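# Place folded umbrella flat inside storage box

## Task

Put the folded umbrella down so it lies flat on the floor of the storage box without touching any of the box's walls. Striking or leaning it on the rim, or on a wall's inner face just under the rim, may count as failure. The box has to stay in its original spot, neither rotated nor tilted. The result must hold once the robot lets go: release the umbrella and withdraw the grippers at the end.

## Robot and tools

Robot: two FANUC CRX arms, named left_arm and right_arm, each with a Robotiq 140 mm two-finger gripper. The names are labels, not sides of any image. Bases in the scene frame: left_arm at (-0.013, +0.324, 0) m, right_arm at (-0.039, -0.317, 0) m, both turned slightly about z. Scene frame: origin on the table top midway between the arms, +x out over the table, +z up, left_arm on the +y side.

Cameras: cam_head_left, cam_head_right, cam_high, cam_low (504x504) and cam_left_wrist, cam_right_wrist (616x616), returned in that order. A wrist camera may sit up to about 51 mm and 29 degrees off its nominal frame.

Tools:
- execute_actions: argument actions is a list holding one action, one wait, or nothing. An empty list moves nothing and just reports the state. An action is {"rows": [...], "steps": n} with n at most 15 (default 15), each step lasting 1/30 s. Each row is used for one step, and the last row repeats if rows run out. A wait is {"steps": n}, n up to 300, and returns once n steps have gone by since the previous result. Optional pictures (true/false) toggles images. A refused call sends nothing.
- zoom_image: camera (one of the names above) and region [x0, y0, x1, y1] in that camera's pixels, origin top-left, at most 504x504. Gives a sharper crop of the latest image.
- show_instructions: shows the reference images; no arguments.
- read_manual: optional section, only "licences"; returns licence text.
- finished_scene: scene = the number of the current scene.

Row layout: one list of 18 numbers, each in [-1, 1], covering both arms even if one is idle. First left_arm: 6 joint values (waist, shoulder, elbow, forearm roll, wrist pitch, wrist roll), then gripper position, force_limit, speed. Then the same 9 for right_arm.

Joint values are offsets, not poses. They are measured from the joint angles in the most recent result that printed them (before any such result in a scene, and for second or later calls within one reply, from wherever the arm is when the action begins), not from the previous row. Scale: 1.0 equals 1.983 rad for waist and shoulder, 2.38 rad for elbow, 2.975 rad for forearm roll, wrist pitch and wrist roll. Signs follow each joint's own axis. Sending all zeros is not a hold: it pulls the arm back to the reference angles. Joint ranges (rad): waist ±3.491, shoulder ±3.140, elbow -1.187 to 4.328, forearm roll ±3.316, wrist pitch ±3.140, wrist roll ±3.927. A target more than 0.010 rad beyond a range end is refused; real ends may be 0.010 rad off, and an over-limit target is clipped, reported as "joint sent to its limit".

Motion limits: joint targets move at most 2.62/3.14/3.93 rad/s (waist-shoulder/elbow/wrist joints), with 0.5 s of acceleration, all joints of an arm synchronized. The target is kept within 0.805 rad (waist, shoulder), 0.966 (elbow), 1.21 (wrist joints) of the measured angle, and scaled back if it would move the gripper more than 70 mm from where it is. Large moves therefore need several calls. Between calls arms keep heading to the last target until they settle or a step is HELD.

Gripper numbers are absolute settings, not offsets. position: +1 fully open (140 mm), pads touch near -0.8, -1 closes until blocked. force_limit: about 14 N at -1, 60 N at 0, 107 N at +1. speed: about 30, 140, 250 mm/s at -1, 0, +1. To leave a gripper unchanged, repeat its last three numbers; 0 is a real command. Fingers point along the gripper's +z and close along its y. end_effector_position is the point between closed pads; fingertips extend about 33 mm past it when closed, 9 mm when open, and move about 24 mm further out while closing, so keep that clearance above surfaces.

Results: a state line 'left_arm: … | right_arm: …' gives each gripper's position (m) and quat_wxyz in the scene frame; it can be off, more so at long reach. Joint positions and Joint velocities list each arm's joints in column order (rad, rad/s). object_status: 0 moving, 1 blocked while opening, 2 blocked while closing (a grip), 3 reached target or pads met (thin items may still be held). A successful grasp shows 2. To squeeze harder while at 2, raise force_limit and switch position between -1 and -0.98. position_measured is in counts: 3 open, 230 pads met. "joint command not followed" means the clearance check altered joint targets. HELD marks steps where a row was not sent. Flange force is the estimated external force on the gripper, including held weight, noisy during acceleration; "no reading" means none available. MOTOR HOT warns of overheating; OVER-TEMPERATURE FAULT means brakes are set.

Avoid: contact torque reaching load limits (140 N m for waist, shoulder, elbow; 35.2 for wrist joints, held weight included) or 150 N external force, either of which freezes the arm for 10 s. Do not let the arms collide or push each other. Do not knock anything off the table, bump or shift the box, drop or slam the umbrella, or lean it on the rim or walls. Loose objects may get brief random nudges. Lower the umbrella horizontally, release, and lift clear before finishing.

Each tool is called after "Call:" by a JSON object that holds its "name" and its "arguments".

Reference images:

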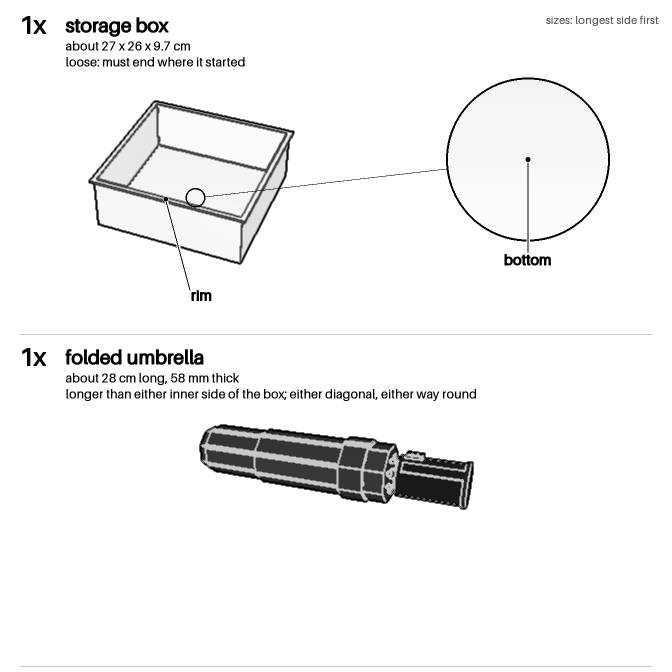

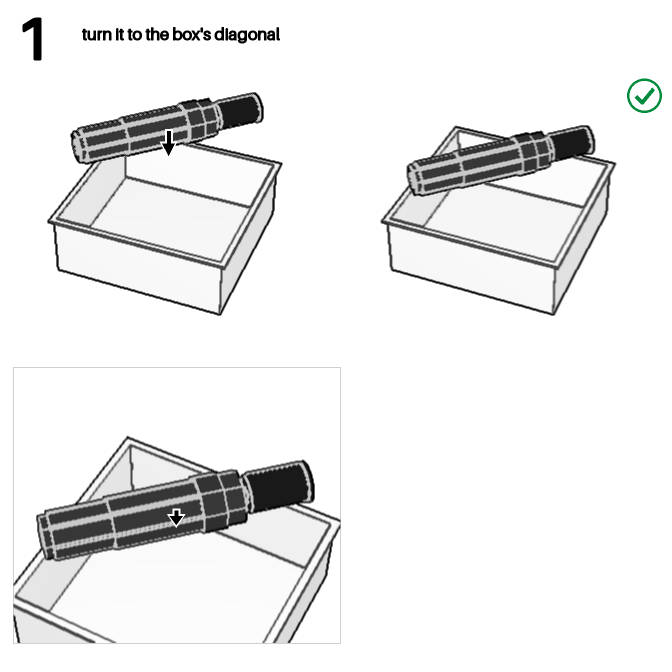

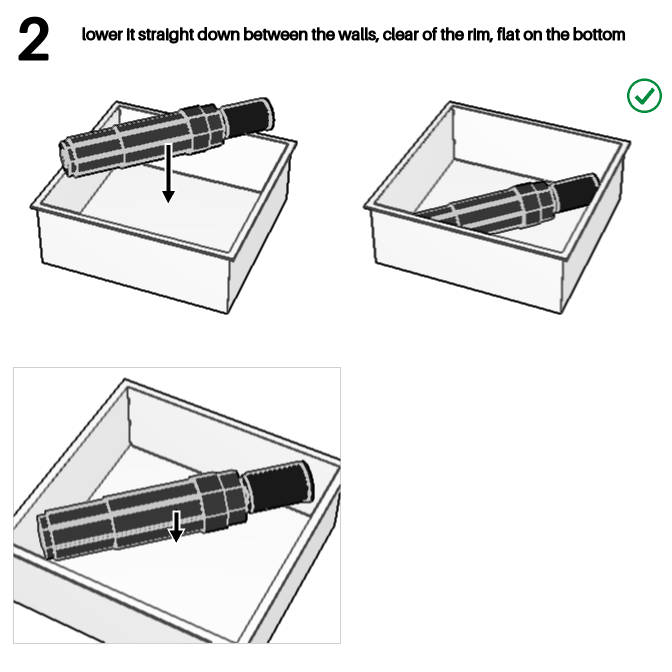

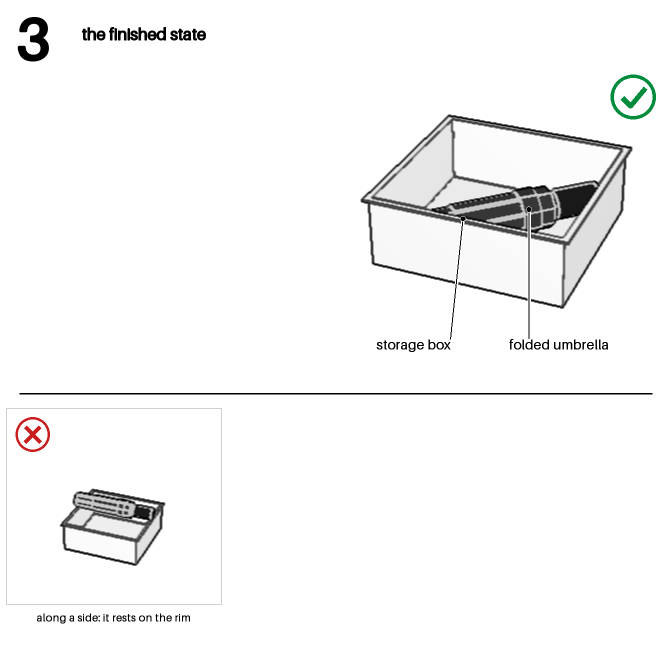

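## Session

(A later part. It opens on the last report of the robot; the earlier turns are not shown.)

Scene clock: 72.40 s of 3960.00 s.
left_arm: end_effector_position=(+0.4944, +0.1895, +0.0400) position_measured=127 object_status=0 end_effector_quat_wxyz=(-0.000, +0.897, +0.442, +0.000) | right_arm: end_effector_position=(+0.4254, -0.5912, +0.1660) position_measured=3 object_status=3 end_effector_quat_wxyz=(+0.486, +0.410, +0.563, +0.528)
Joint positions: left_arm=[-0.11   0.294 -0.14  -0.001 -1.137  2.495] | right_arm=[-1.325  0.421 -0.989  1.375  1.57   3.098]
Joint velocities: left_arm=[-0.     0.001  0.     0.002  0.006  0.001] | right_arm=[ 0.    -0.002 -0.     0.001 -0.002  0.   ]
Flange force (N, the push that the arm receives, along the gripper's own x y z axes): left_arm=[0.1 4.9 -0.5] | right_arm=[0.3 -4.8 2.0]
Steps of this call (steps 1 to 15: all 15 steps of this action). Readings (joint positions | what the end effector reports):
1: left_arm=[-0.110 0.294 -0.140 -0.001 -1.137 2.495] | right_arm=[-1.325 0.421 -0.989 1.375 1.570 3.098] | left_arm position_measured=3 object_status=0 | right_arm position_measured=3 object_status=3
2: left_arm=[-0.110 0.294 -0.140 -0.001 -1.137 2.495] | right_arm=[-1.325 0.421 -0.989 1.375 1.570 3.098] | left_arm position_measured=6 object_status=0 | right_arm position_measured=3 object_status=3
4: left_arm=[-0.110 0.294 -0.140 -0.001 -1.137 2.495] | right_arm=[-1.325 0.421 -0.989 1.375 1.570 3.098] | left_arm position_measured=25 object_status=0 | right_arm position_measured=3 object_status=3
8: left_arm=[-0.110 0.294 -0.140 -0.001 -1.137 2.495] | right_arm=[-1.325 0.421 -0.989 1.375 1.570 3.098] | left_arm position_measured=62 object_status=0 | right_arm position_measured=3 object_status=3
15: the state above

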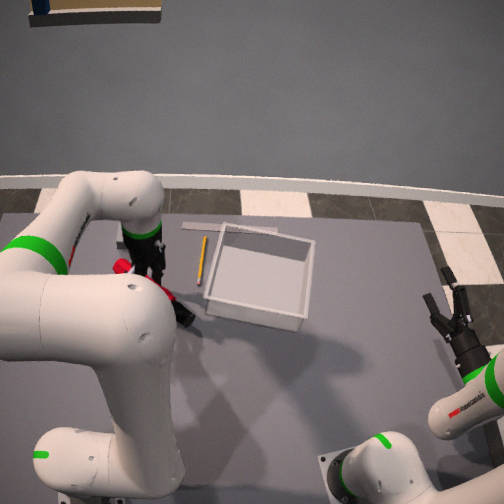

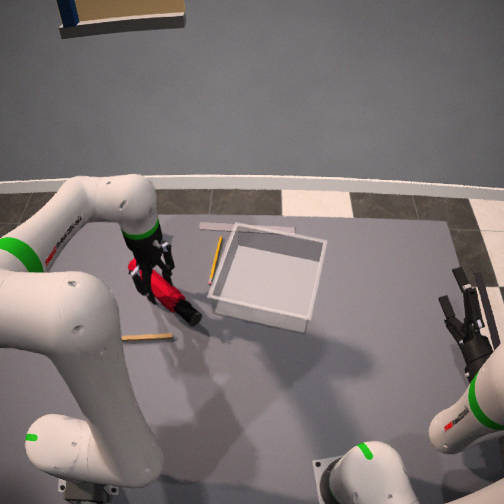

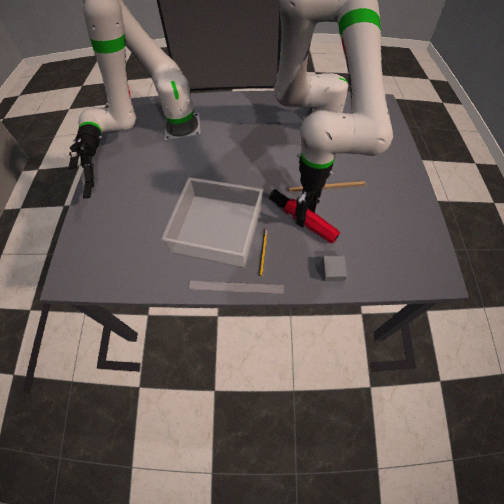

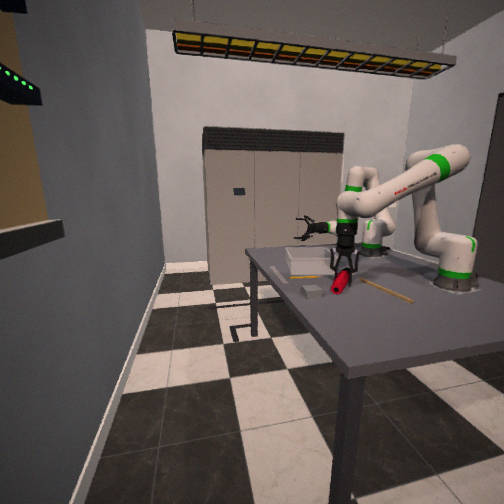

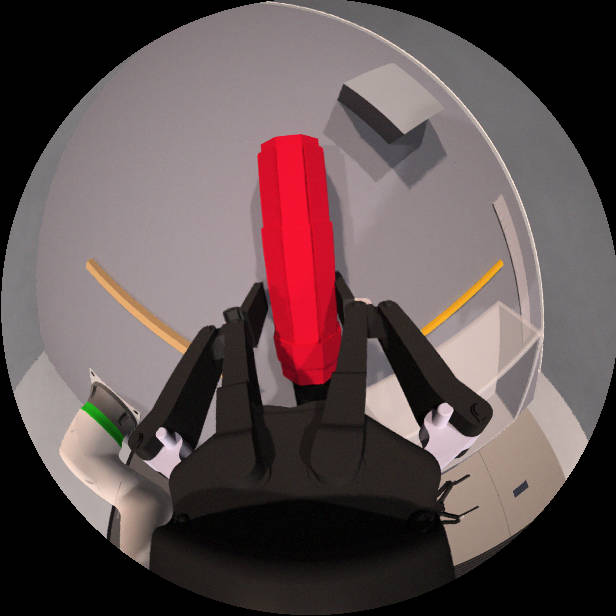

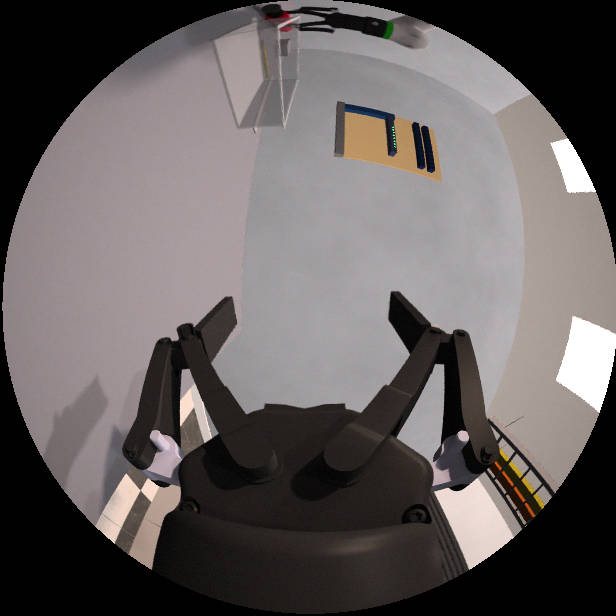

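Call:
{"name": "execute_actions", "arguments": {"actions": [{"rows":[[0,0,0,0,0,0,-1,-0.3,0.3,0,0,0,0,0,0,1,0,0]],"steps":2}], "pictures": false}}

Call:
{"name": "execute_actions", "arguments": {"actions": [{"rows":[[0,-0.0492,0.1115,0,-0.1219,0,-1,-0.3,0.3,0,0,0,0,0,0,1,0,0]],"steps":15}]}}

Scene clock: 82.03 s of 3960.00 s.
left_arm: end_effector_position=(+0.4944, +0.1895, +0.0400) position_measured=165 object_status=2 end_effector_quat_wxyz=(-0.000, +0.897, +0.442, -0.000) | right_arm: end_effector_position=(+0.4254, -0.5912, +0.1660) position_measured=3 object_status=3 end_effector_quat_wxyz=(+0.486, +0.410, +0.563, +0.528)
Joint positions: left_arm=[-0.11   0.294 -0.14  -0.001 -1.137  2.495] | right_arm=[-1.325  0.421 -0.989  1.375  1.57   3.098]
Joint velocities: left_arm=[-0.     0.     0.     0.    -0.    -0.001] | right_arm=[ 0.001 -0.001 -0.    -0.    -0.     0.   ]
Flange force (N, the push that the arm receives, along the gripper's own x y z axes): left_arm=[-0.6 4.2 -7.6] | right_arm=[0.8 -4.4 2.5]
Steps of this call (steps 1 to 15: the robot went on to your last target; steps 16 to 90: nothing new was sent; then 6.57 s passed at rest; steps 91 to 92: all 2 steps of this action). Readings (joint positions | what the end effector reports):
91: left_arm=[-0.110 0.294 -0.140 -0.001 -1.137 2.495] | right_arm=[-1.325 0.421 -0.989 1.375 1.570 3.098] | left_arm position_measured=165 object_status=2 | right_arm position_measured=3 object_status=3
92: the state above

Scene clock: 82.53 s of 3960.00 s.
left_arm: end_effector_position=(+0.4953, +0.1894, +0.1956) position_measured=165 object_status=2 end_effector_quat_wxyz=(-0.000, +0.897, +0.442, +0.000) | right_arm: end_effector_position=(+0.4254, -0.5912, +0.1660) position_measured=3 object_status=3 end_effector_quat_wxyz=(+0.486, +0.410, +0.563, +0.528)
Joint positions: left_arm=[-0.11   0.199  0.118 -0.001 -1.49   2.495] | right_arm=[-1.325  0.421 -0.989  1.375  1.57   3.098]
Joint velocities: left_arm=[-0.001 -0.086  0.236 -0.    -0.324 -0.   ] | right_arm=[-0.001  0.001  0.001 -0.     0.002 -0.001]
Flange force (N, the push that the arm receives, along the gripper's own x y z axes): left_arm=[-2.8 -2.7 -18.9] | right_arm=[-0.9 -5.3 -0.5]
Steps of this call (steps 1 to 15: all 15 steps of this action). Readings (joint positions | what the end effector reports):
1: left_arm=[-0.110 0.294 -0.140 -0.001 -1.137 2.495] | right_arm=[-1.325 0.421 -0.989 1.375 1.570 3.098] | left_arm position_measured=165 object_status=2 | right_arm position_measured=3 object_status=3
2: left_arm=[-0.110 0.294 -0.137 -0.001 -1.141 2.495] | right_arm=[-1.325 0.421 -0.989 1.375 1.570 3.098] | left_arm position_measured=165 object_status=2 | right_arm position_measured=3 object_status=3
4: left_arm=[-0.110 0.285 -0.114 -0.001 -1.172 2.495] | right_arm=[-1.325 0.421 -0.989 1.375 1.570 3.098] | left_arm position_measured=165 object_status=2 | right_arm position_measured=3 object_status=3
8: left_arm=[-0.110 0.250 -0.019 -0.001 -1.302 2.495] | right_arm=[-1.325 0.421 -0.989 1.375 1.570 3.098] | left_arm position_measured=165 object_status=2 | right_arm position_measured=3 object_status=3
15: the state above

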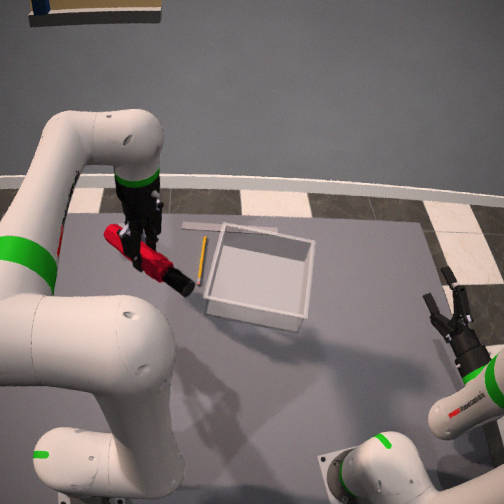

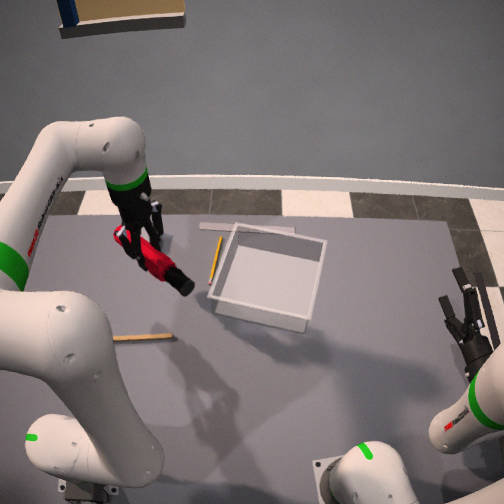

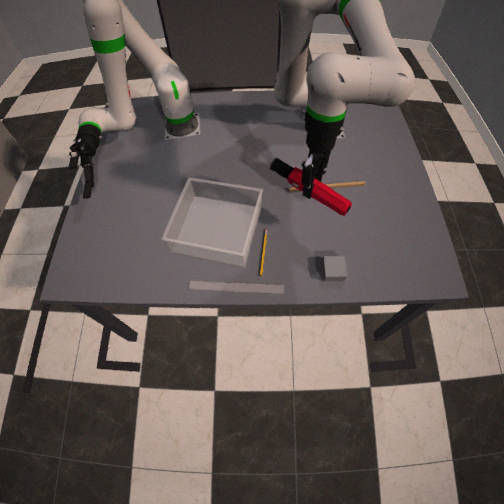

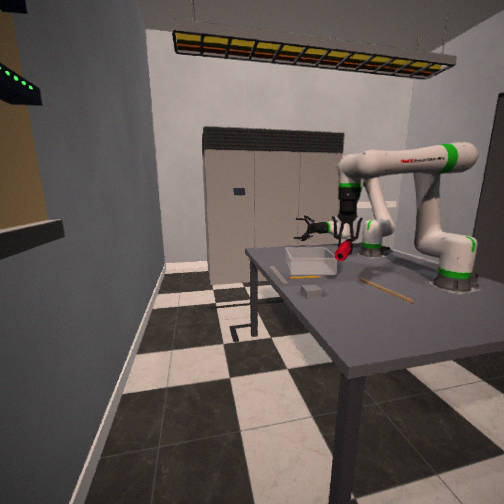

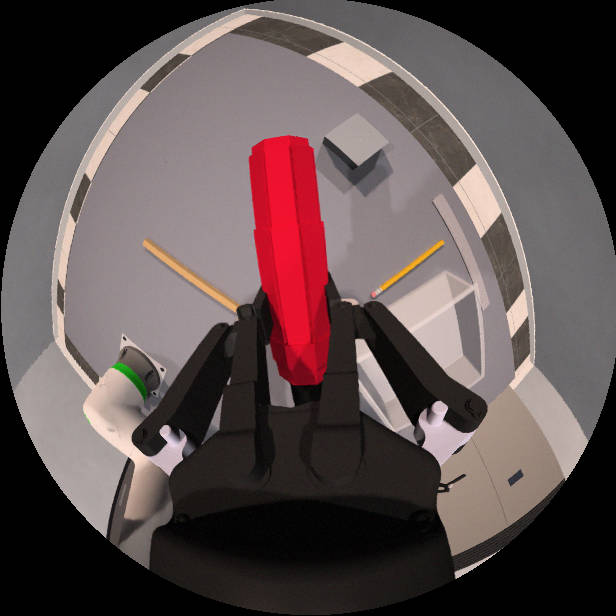

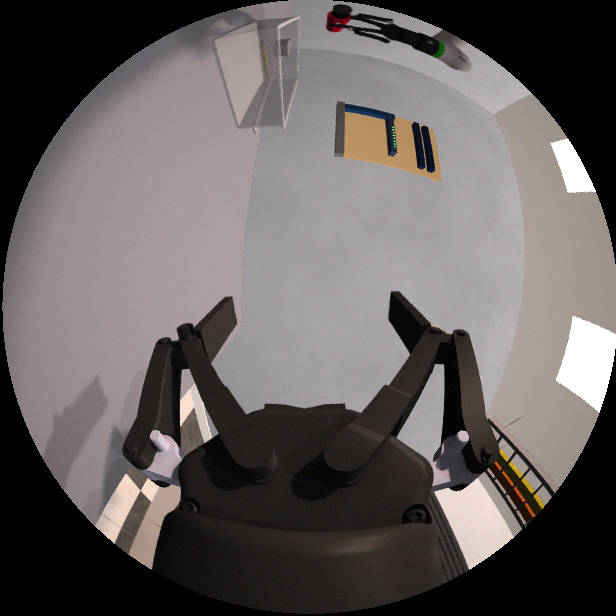

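Call:
{"name": "execute_actions", "arguments": {"actions": [{"rows":[[-0.06,0.06,0.071,0,-0.017,0.014,-1,-0.3,0.3,0,0,0,0,0,0,1,0,0],[-0.06,0.06,0.071,0,-0.017,0.014,-1,-0.3,0.3,0,0,0,0,0,0,1,0,0],[-0.12,0.12,0.142,0,-0.034,0.028,-1,-0.3,0.3,0,0,0,0,0,0,1,0,0],[-0.12,0.12,0.142,0,-0.034,0.028,-1,-0.3,0.3,0,0,0,0,0,0,1,0,0],[-0.12,0.12,0.142,0,-0.034,0.028,-1,-0.3,0.3,0,0,0,0,0,0,1,0,0],[-0.18,0.18,0.213,0,-0.05,0.042,-1,-0.3,0.3,0,0,0,0,0,0,1,0,0],[-0.18,0.18,0.213,0,-0.05,0.042,-1,-0.3,0.3,0,0,0,0,0,0,1,0,0],[-0.18,0.18,0.213,0,-0.05,0.042,-1,-0.3,0.3,0,0,0,0,0,0,1,0,0],[-0.2411,0.2395,0.2838,0,-0.0673,0.0564,-1,-0.3,0.3,0,0,0,0,0,0,1,0,0]],"steps":15}], "pictures": false}}

Call:
{"name": "execute_actions", "arguments": {"actions": [{"steps":25}]}}

Scene clock: 93.80 s of 3960.00 s.
left_arm: end_effector_position=(+0.5408, +0.0423, +0.2095) position_measured=165 object_status=2 end_effector_quat_wxyz=(-0.000, +0.930, +0.367, +0.000) | right_arm: end_effector_position=(+0.4254, -0.5912, +0.1660) position_measured=3 object_status=3 end_effector_quat_wxyz=(+0.486, +0.410, +0.563, +0.528)
Joint positions: left_arm=[-0.361  0.449  0.476 -0.001 -1.598  2.583] | right_arm=[-1.325  0.421 -0.989  1.375  1.57   3.098]
Joint velocities: left_arm=[-0.606  0.604  0.851 -0.    -0.245  0.211] | right_arm=[ 0.     0.    -0.    -0.002 -0.001 -0.   ]
Flange force (N, the push that the arm receives, along the gripper's own x y z axes): left_arm=[3.1 4.5 0.8] | right_arm=[0.4 -5.3 0.7]
Steps of this call (steps 1 to 30: the robot went on to your last target; steps 31 to 90: nothing new was sent; then 7.77 s passed at rest; steps 91 to 105: all 15 steps of this action). Readings (joint positions | what the end effector reports):
91: left_arm=[-0.110 0.197 0.126 -0.001 -1.500 2.495] | right_arm=[-1.325 0.421 -0.989 1.375 1.570 3.098] | left_arm position_measured=165 object_status=2 | right_arm position_measured=3 object_status=3
92: left_arm=[-0.112 0.198 0.128 -0.001 -1.501 2.495] | right_arm=[-1.325 0.421 -0.989 1.375 1.570 3.098] | left_arm position_measured=165 object_status=2 | right_arm position_measured=3 object_status=3
94: left_arm=[-0.130 0.217 0.153 -0.001 -1.507 2.502] | right_arm=[-1.325 0.421 -0.989 1.375 1.570 3.098] | left_arm position_measured=165 object_status=2 | right_arm position_measured=3 object_status=3
98: left_arm=[-0.214 0.302 0.270 -0.001 -1.538 2.531] | right_arm=[-1.325 0.421 -0.989 1.375 1.570 3.098] | left_arm position_measured=165 object_status=2 | right_arm position_measured=3 object_status=3
105: the state above

Scene clock: 94.63 s of 3960.00 s.
left_arm: end_effector_position=(+0.5296, -0.1107, +0.2000) position_measured=165 object_status=2 end_effector_quat_wxyz=(+0.000, +0.955, +0.298, +0.000) | right_arm: end_effector_position=(+0.4254, -0.5912, +0.1660) position_measured=3 object_status=3 end_effector_quat_wxyz=(+0.486, +0.410, +0.563, +0.528)
Joint positions: left_arm=[-0.588  0.674  0.794 -0.001 -1.69   2.663] | right_arm=[-1.325  0.421 -0.989  1.375  1.57   3.098]
Joint velocities: left_arm=[ 0.001 -0.     0.     0.001 -0.     0.001] | right_arm=[-0.     0.    -0.    -0.     0.001  0.   ]
Flange force (N, the push that the arm receives, along the gripper's own x y z axes): left_arm=[1.4 3.5 0.5] | right_arm=[0.6 -4.9 0.9]
Steps of this call (steps 1 to 25: the robot went on to your last target). Readings (joint positions | what the end effector reports):
1: left_arm=[-0.382 0.469 0.505 -0.001 -1.606 2.590] | right_arm=[-1.325 0.421 -0.989 1.375 1.570 3.098] | left_arm position_measured=165 object_status=2 | right_arm position_measured=3 object_status=3
2: left_arm=[-0.402 0.489 0.533 -0.001 -1.614 2.597] | right_arm=[-1.325 0.421 -0.989 1.375 1.570 3.098] | left_arm position_measured=165 object_status=2 | right_arm position_measured=3 object_status=3
4: left_arm=[-0.442 0.529 0.590 -0.001 -1.631 2.611] | right_arm=[-1.325 0.421 -0.989 1.375 1.570 3.098] | left_arm position_measured=165 object_status=2 | right_arm position_measured=3 object_status=3
8: left_arm=[-0.522 0.608 0.701 -0.001 -1.663 2.639] | right_arm=[-1.325 0.421 -0.989 1.375 1.570 3.098] | left_arm position_measured=165 object_status=2 | right_arm position_measured=3 object_status=3
25: the state above

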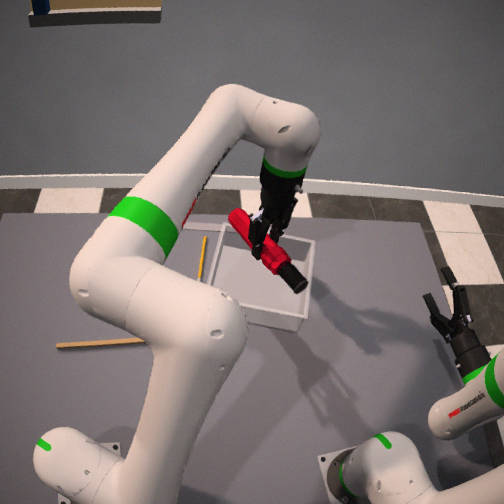

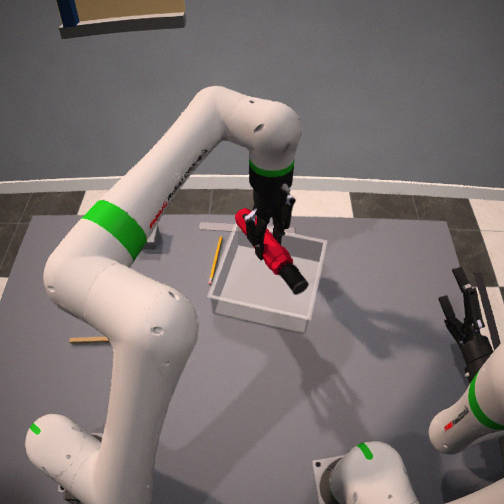

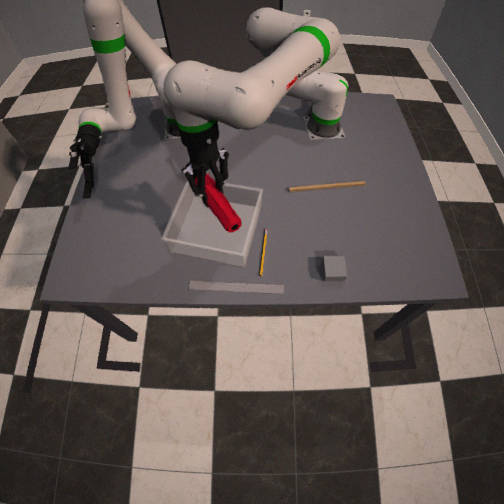

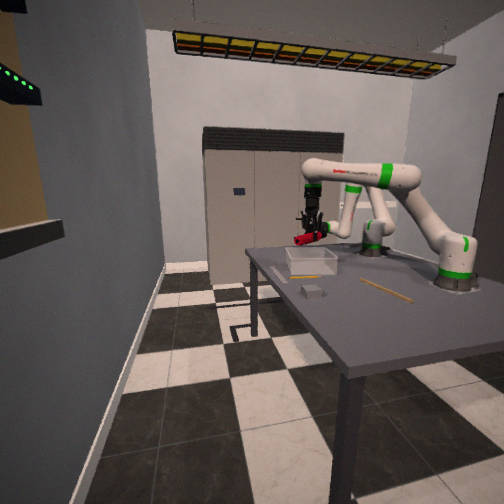

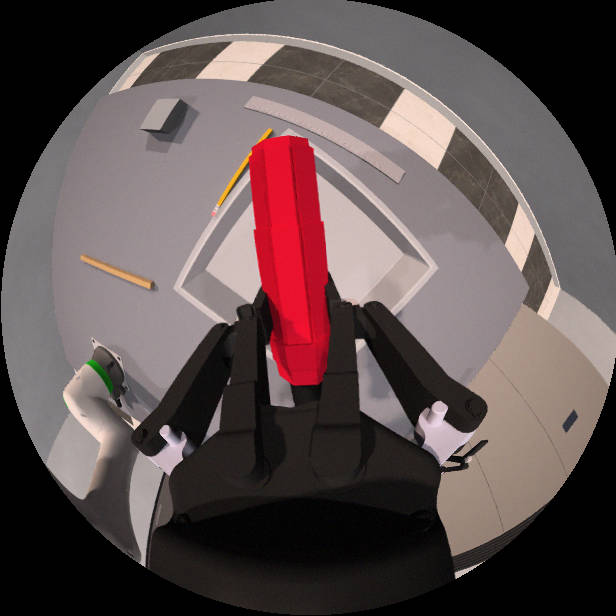

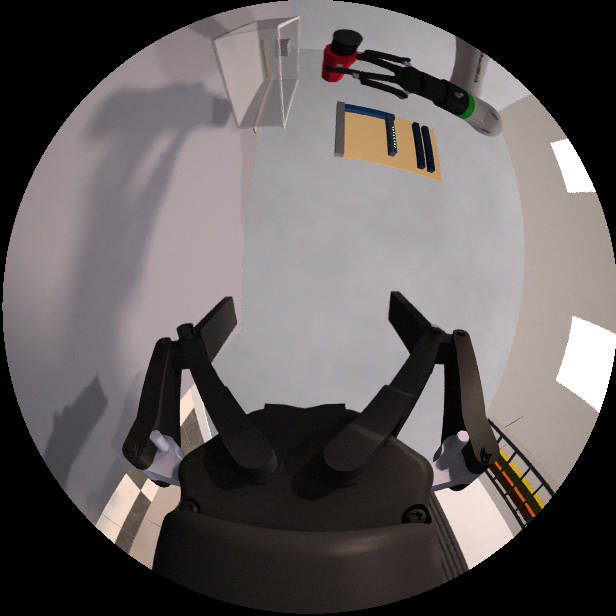

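Call:
{"name": "zoom_image", "arguments": {"camera": "cam_high", "region": [140,140,290,290]}}

Call:
{"name": "zoom_image", "arguments": {"camera": "cam_head_left", "region": [190,190,340,340]}}

Region (140, 140, 290, 290) of cam_high's 504x504 image, scaled by 3.360, with more detail than that image has.

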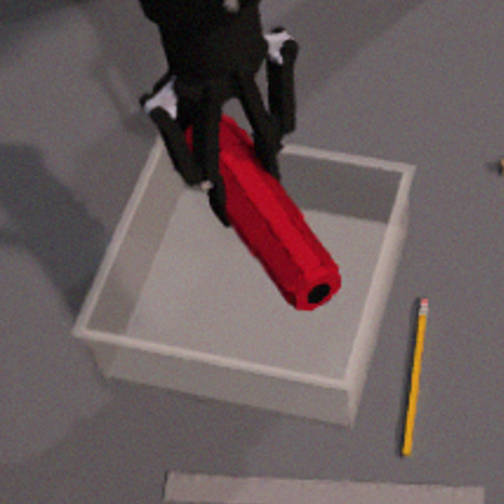

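Region (190, 190, 340, 340) of cam_head_left's 504x504 image, scaled by 3.360, with more detail than that image has.

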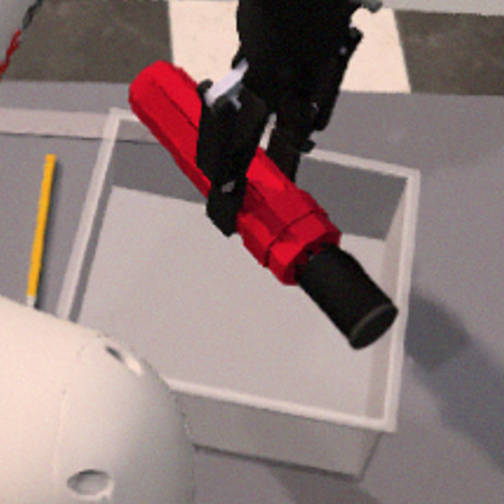

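Call:
{"name": "execute_actions", "arguments": {"actions": [{"rows":[[0,0.012,-0.022,0,0.025,0,-1,-0.3,0.3,0,0,0,0,0,0,1,0,0]],"steps":15}]}}

Scene clock: 108.53 s of 3960.00 s.
left_arm: end_effector_position=(+0.5381, -0.1151, +0.1612) position_measured=165 object_status=2 end_effector_quat_wxyz=(-0.001, +0.955, +0.298, -0.000) | right_arm: end_effector_position=(+0.4254, -0.5912, +0.1660) position_measured=3 object_status=3 end_effector_quat_wxyz=(+0.486, +0.410, +0.563, +0.528)
Joint positions: left_arm=[-0.588  0.698  0.742 -0.001 -1.616  2.663] | right_arm=[-1.325  0.421 -0.989  1.375  1.57   3.098]
Joint velocities: left_arm=[-0.001 -0.    -0.001  0.001  0.     0.   ] | right_arm=[-0.001  0.    -0.    -0.    -0.001 -0.   ]
Flange force (N, the push that the arm receives, along the gripper's own x y z axes): left_arm=[1.9 5.3 0.8] | right_arm=[0.1 -5.3 1.8]
Steps of this call (steps 1 to 15: the robot went on to your last target; steps 16 to 90: nothing new was sent; then 10.40 s passed at rest; steps 91 to 105: all 15 steps of this action). Readings (joint positions | what the end effector reports):
91: left_arm=[-0.588 0.674 0.794 -0.001 -1.690 2.663] | right_arm=[-1.325 0.421 -0.989 1.375 1.570 3.098] | left_arm position_measured=165 object_status=2 | right_arm position_measured=3 object_status=3
92: left_arm=[-0.588 0.675 0.793 -0.001 -1.687 2.663] | right_arm=[-1.325 0.421 -0.989 1.375 1.570 3.098] | left_arm position_measured=165 object_status=2 | right_arm position_measured=3 object_status=3
94: left_arm=[-0.588 0.685 0.771 -0.001 -1.656 2.663] | right_arm=[-1.325 0.421 -0.989 1.375 1.570 3.098] | left_arm position_measured=165 object_status=2 | right_arm position_measured=3 object_status=3
98: left_arm=[-0.588 0.698 0.742 -0.001 -1.616 2.663] | right_arm=[-1.325 0.421 -0.989 1.375 1.570 3.098] | left_arm position_measured=165 object_status=2 | right_arm position_measured=3 object_status=3
105: the state above

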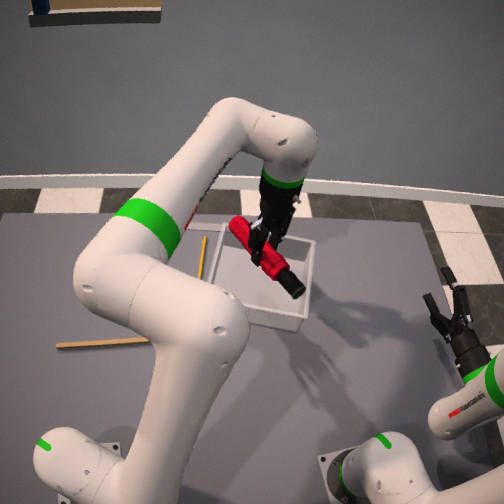

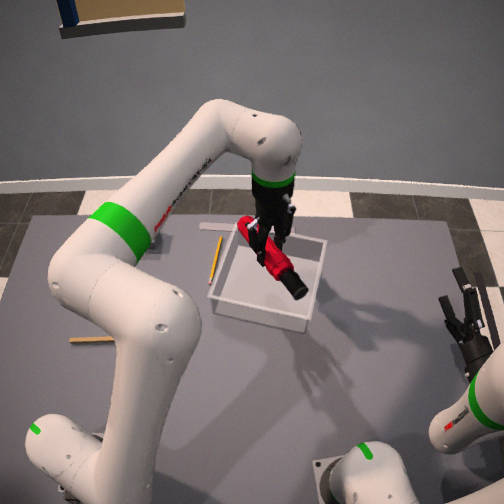

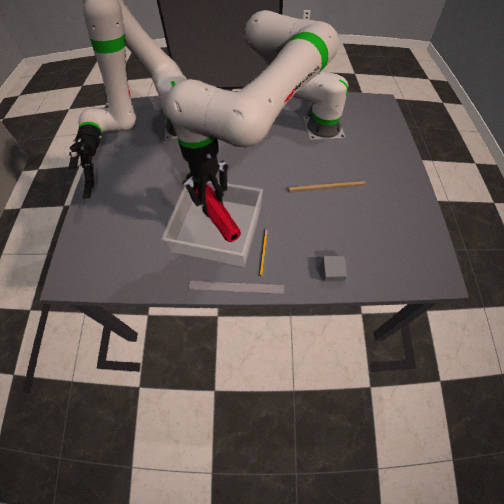

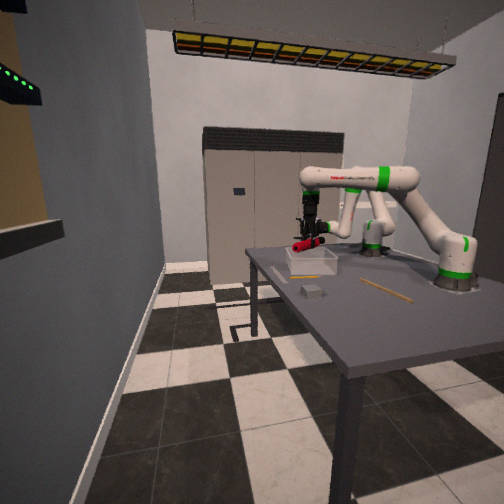

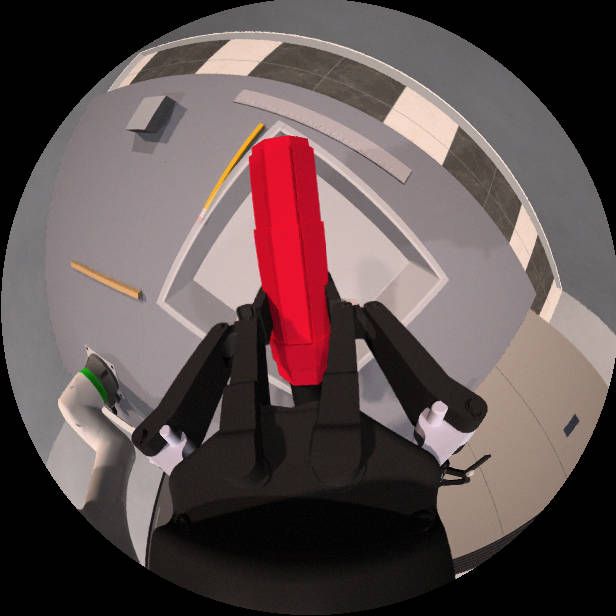

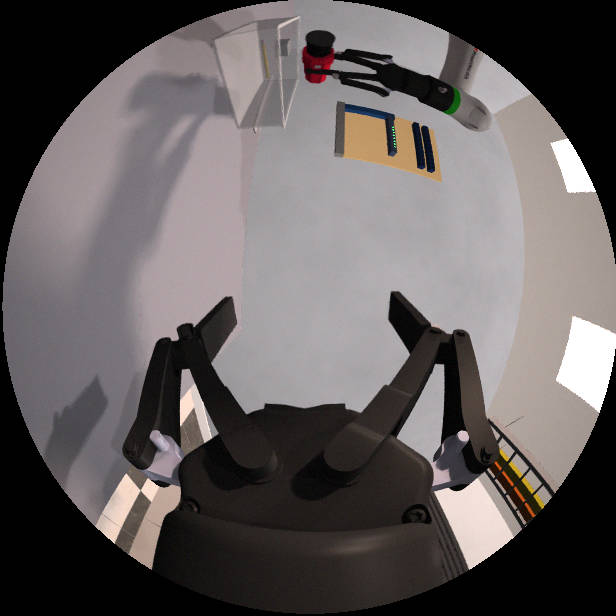

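Call:
{"name": "zoom_image", "arguments": {"camera": "cam_left_wrist", "region": [140,90,460,410]}}

Call:
{"name": "zoom_image", "arguments": {"camera": "cam_high", "region": [140,140,290,290]}}

Call:
{"name": "zoom_image", "arguments": {"camera": "cam_low", "region": [260,200,360,300]}}

Region (140, 90, 460, 410) of cam_left_wrist's 616x616 image, scaled by 1.575, with more detail than that image has.

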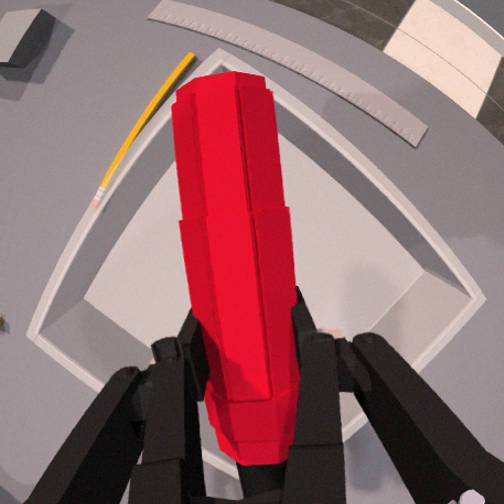

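Region (140, 140, 290, 290) of cam_high's 504x504 image, scaled by 3.360, with more detail than that image has.

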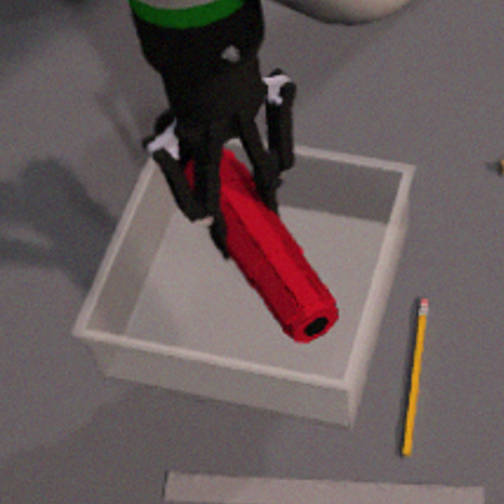

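Region (260, 200, 360, 300) of cam_low's 504x504 image, scaled by 5.040, with more detail than that image has.

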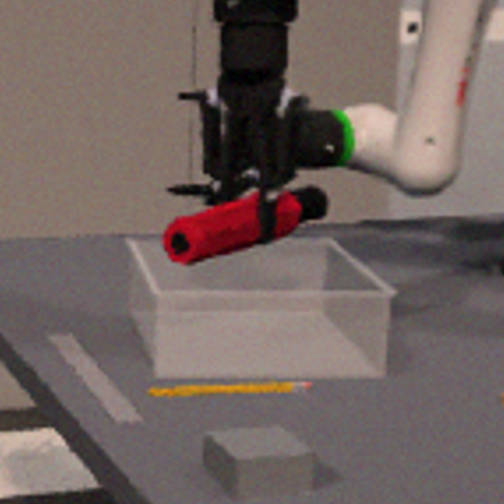

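Call:
{"name": "zoom_image", "arguments": {"camera": "cam_head_left", "region": [200,200,330,340]}}

Call:
{"name": "zoom_image", "arguments": {"camera": "cam_head_right", "region": [200,200,340,340]}}

Region (200, 200, 330, 340) of cam_head_left's 504x504 image, scaled by 3.600, with more detail than that image has; it fills the left 468 columns of this view, and the rest is white.

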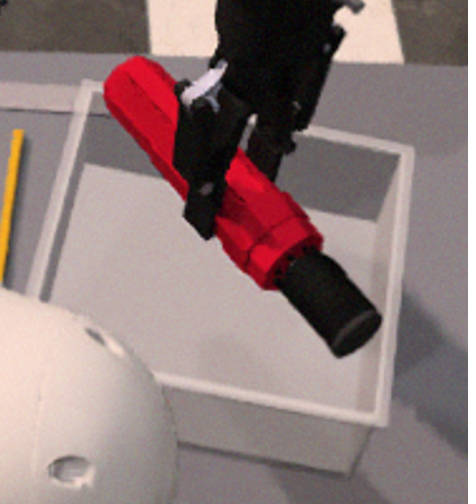

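Region (200, 200, 340, 340) of cam_head_right's 504x504 image, scaled by 3.600, with more detail than that image has.

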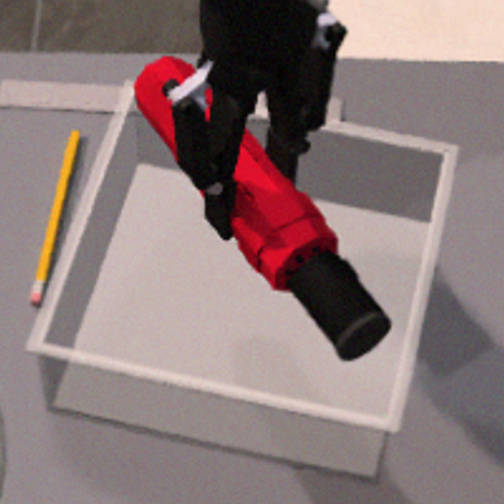

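Call:
{"name": "execute_actions", "arguments": {"actions": [{"rows":[[-0.0028,0,-0.021,0,0.0172,0.0017,-1,-0.3,0.3,0,0,0,0,0,0,1,0,0]],"steps":15}]}}

Call:
{"name": "zoom_image", "arguments": {"camera": "cam_left_wrist", "region": [140,90,460,410]}}

Call:
{"name": "zoom_image", "arguments": {"camera": "cam_high", "region": [140,140,290,290]}}

Call:
{"name": "zoom_image", "arguments": {"camera": "cam_head_right", "region": [200,200,340,340]}}

Scene clock: 132.13 s of 3960.00 s.
left_arm: end_effector_position=(+0.5364, -0.1186, +0.1398) position_measured=165 object_status=2 end_effector_quat_wxyz=(-0.000, +0.955, +0.298, +0.000) | right_arm: end_effector_position=(+0.4254, -0.5912, +0.1660) position_measured=3 object_status=3 end_effector_quat_wxyz=(+0.486, +0.410, +0.563, +0.528)
Joint positions: left_arm=[-0.594  0.698  0.692 -0.001 -1.564  2.668] | right_arm=[-1.325  0.421 -0.989  1.375  1.57   3.098]
Joint velocities: left_arm=[-0.     0.    -0.    -0.001 -0.    -0.001] | right_arm=[0.    0.    0.    0.002 0.    0.001]
Flange force (N, the push that the arm receives, along the gripper's own x y z axes): left_arm=[2.0 4.7 -0.1] | right_arm=[0.2 -5.6 1.0]
Steps of this call (steps 1 to 15: the robot went on to your last target; steps 16 to 90: nothing new was sent; then 20.10 s passed at rest; steps 91 to 105: all 15 steps of this action). Readings (joint positions | what the end effector reports):
91: left_arm=[-0.588 0.698 0.741 -0.001 -1.615 2.663] | right_arm=[-1.325 0.421 -0.989 1.375 1.570 3.098] | left_arm position_measured=165 object_status=2 | right_arm position_measured=3 object_status=3
92: left_arm=[-0.588 0.698 0.739 -0.000 -1.613 2.663] | right_arm=[-1.325 0.421 -0.989 1.375 1.570 3.098] | left_arm position_measured=165 object_status=2 | right_arm position_measured=3 object_status=3
94: left_arm=[-0.591 0.698 0.715 -0.000 -1.589 2.665] | right_arm=[-1.325 0.421 -0.989 1.375 1.570 3.098] | left_arm position_measured=165 object_status=2 | right_arm position_measured=3 object_status=3
98: left_arm=[-0.594 0.698 0.692 -0.000 -1.565 2.668] | right_arm=[-1.325 0.421 -0.989 1.375 1.570 3.098] | left_arm position_measured=165 object_status=2 | right_arm position_measured=3 object_status=3
105: the state above

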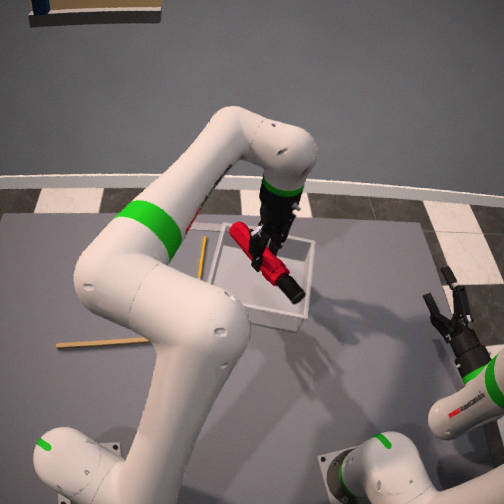

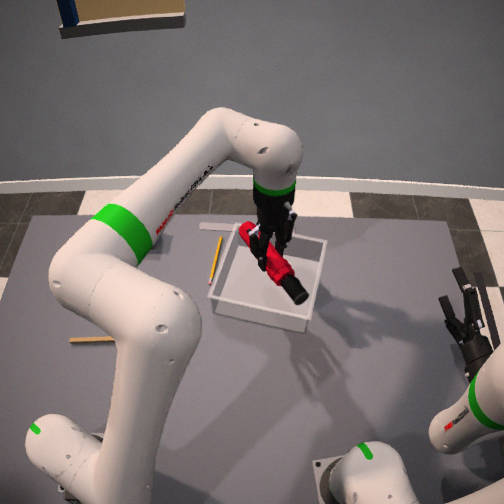

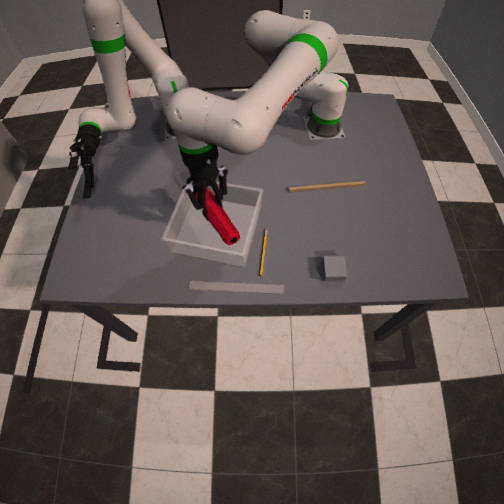

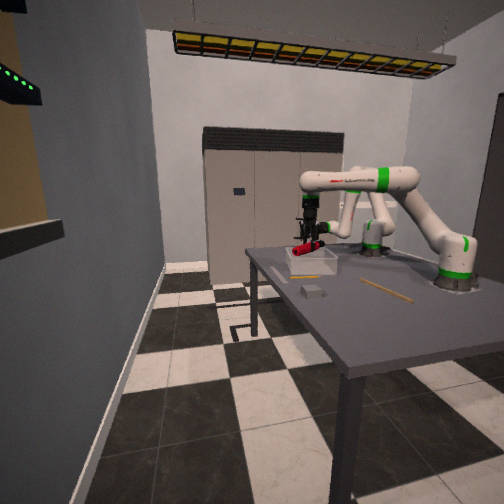

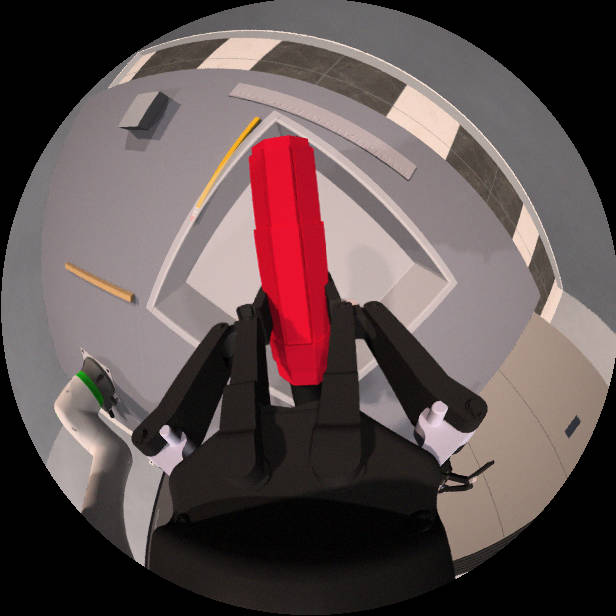

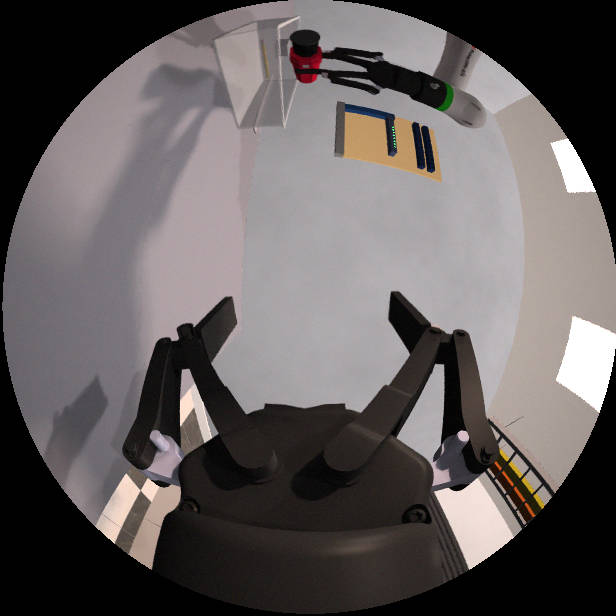

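Region (140, 90, 460, 410) of cam_left_wrist's 616x616 image, scaled by 1.575, with more detail than that image has.

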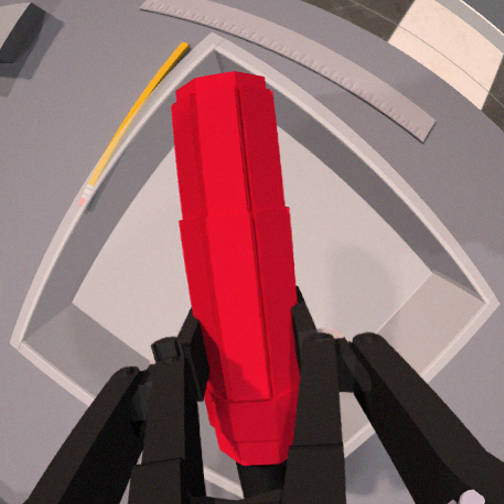

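Region (140, 140, 290, 290) of cam_high's 504x504 image, scaled by 3.360, with more detail than that image has.

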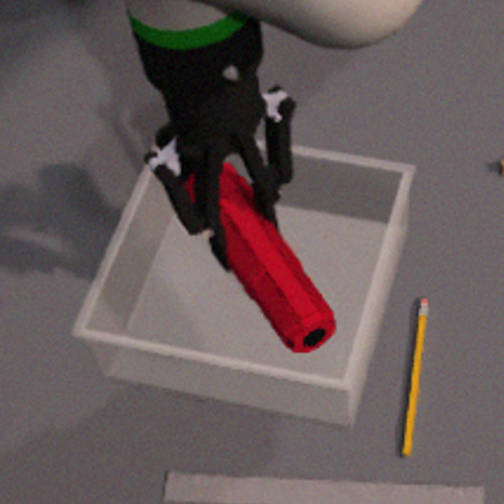

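Region (200, 200, 340, 340) of cam_head_right's 504x504 image, scaled by 3.600, with more detail than that image has.

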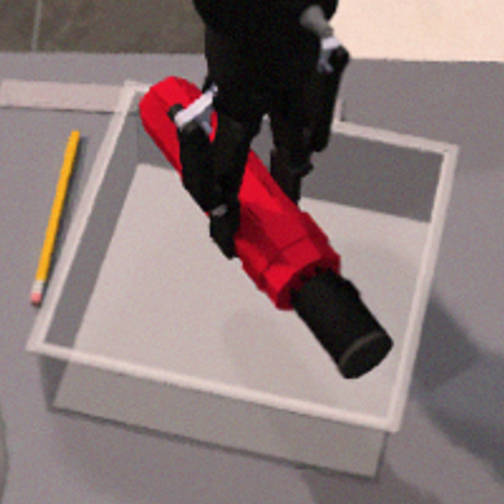

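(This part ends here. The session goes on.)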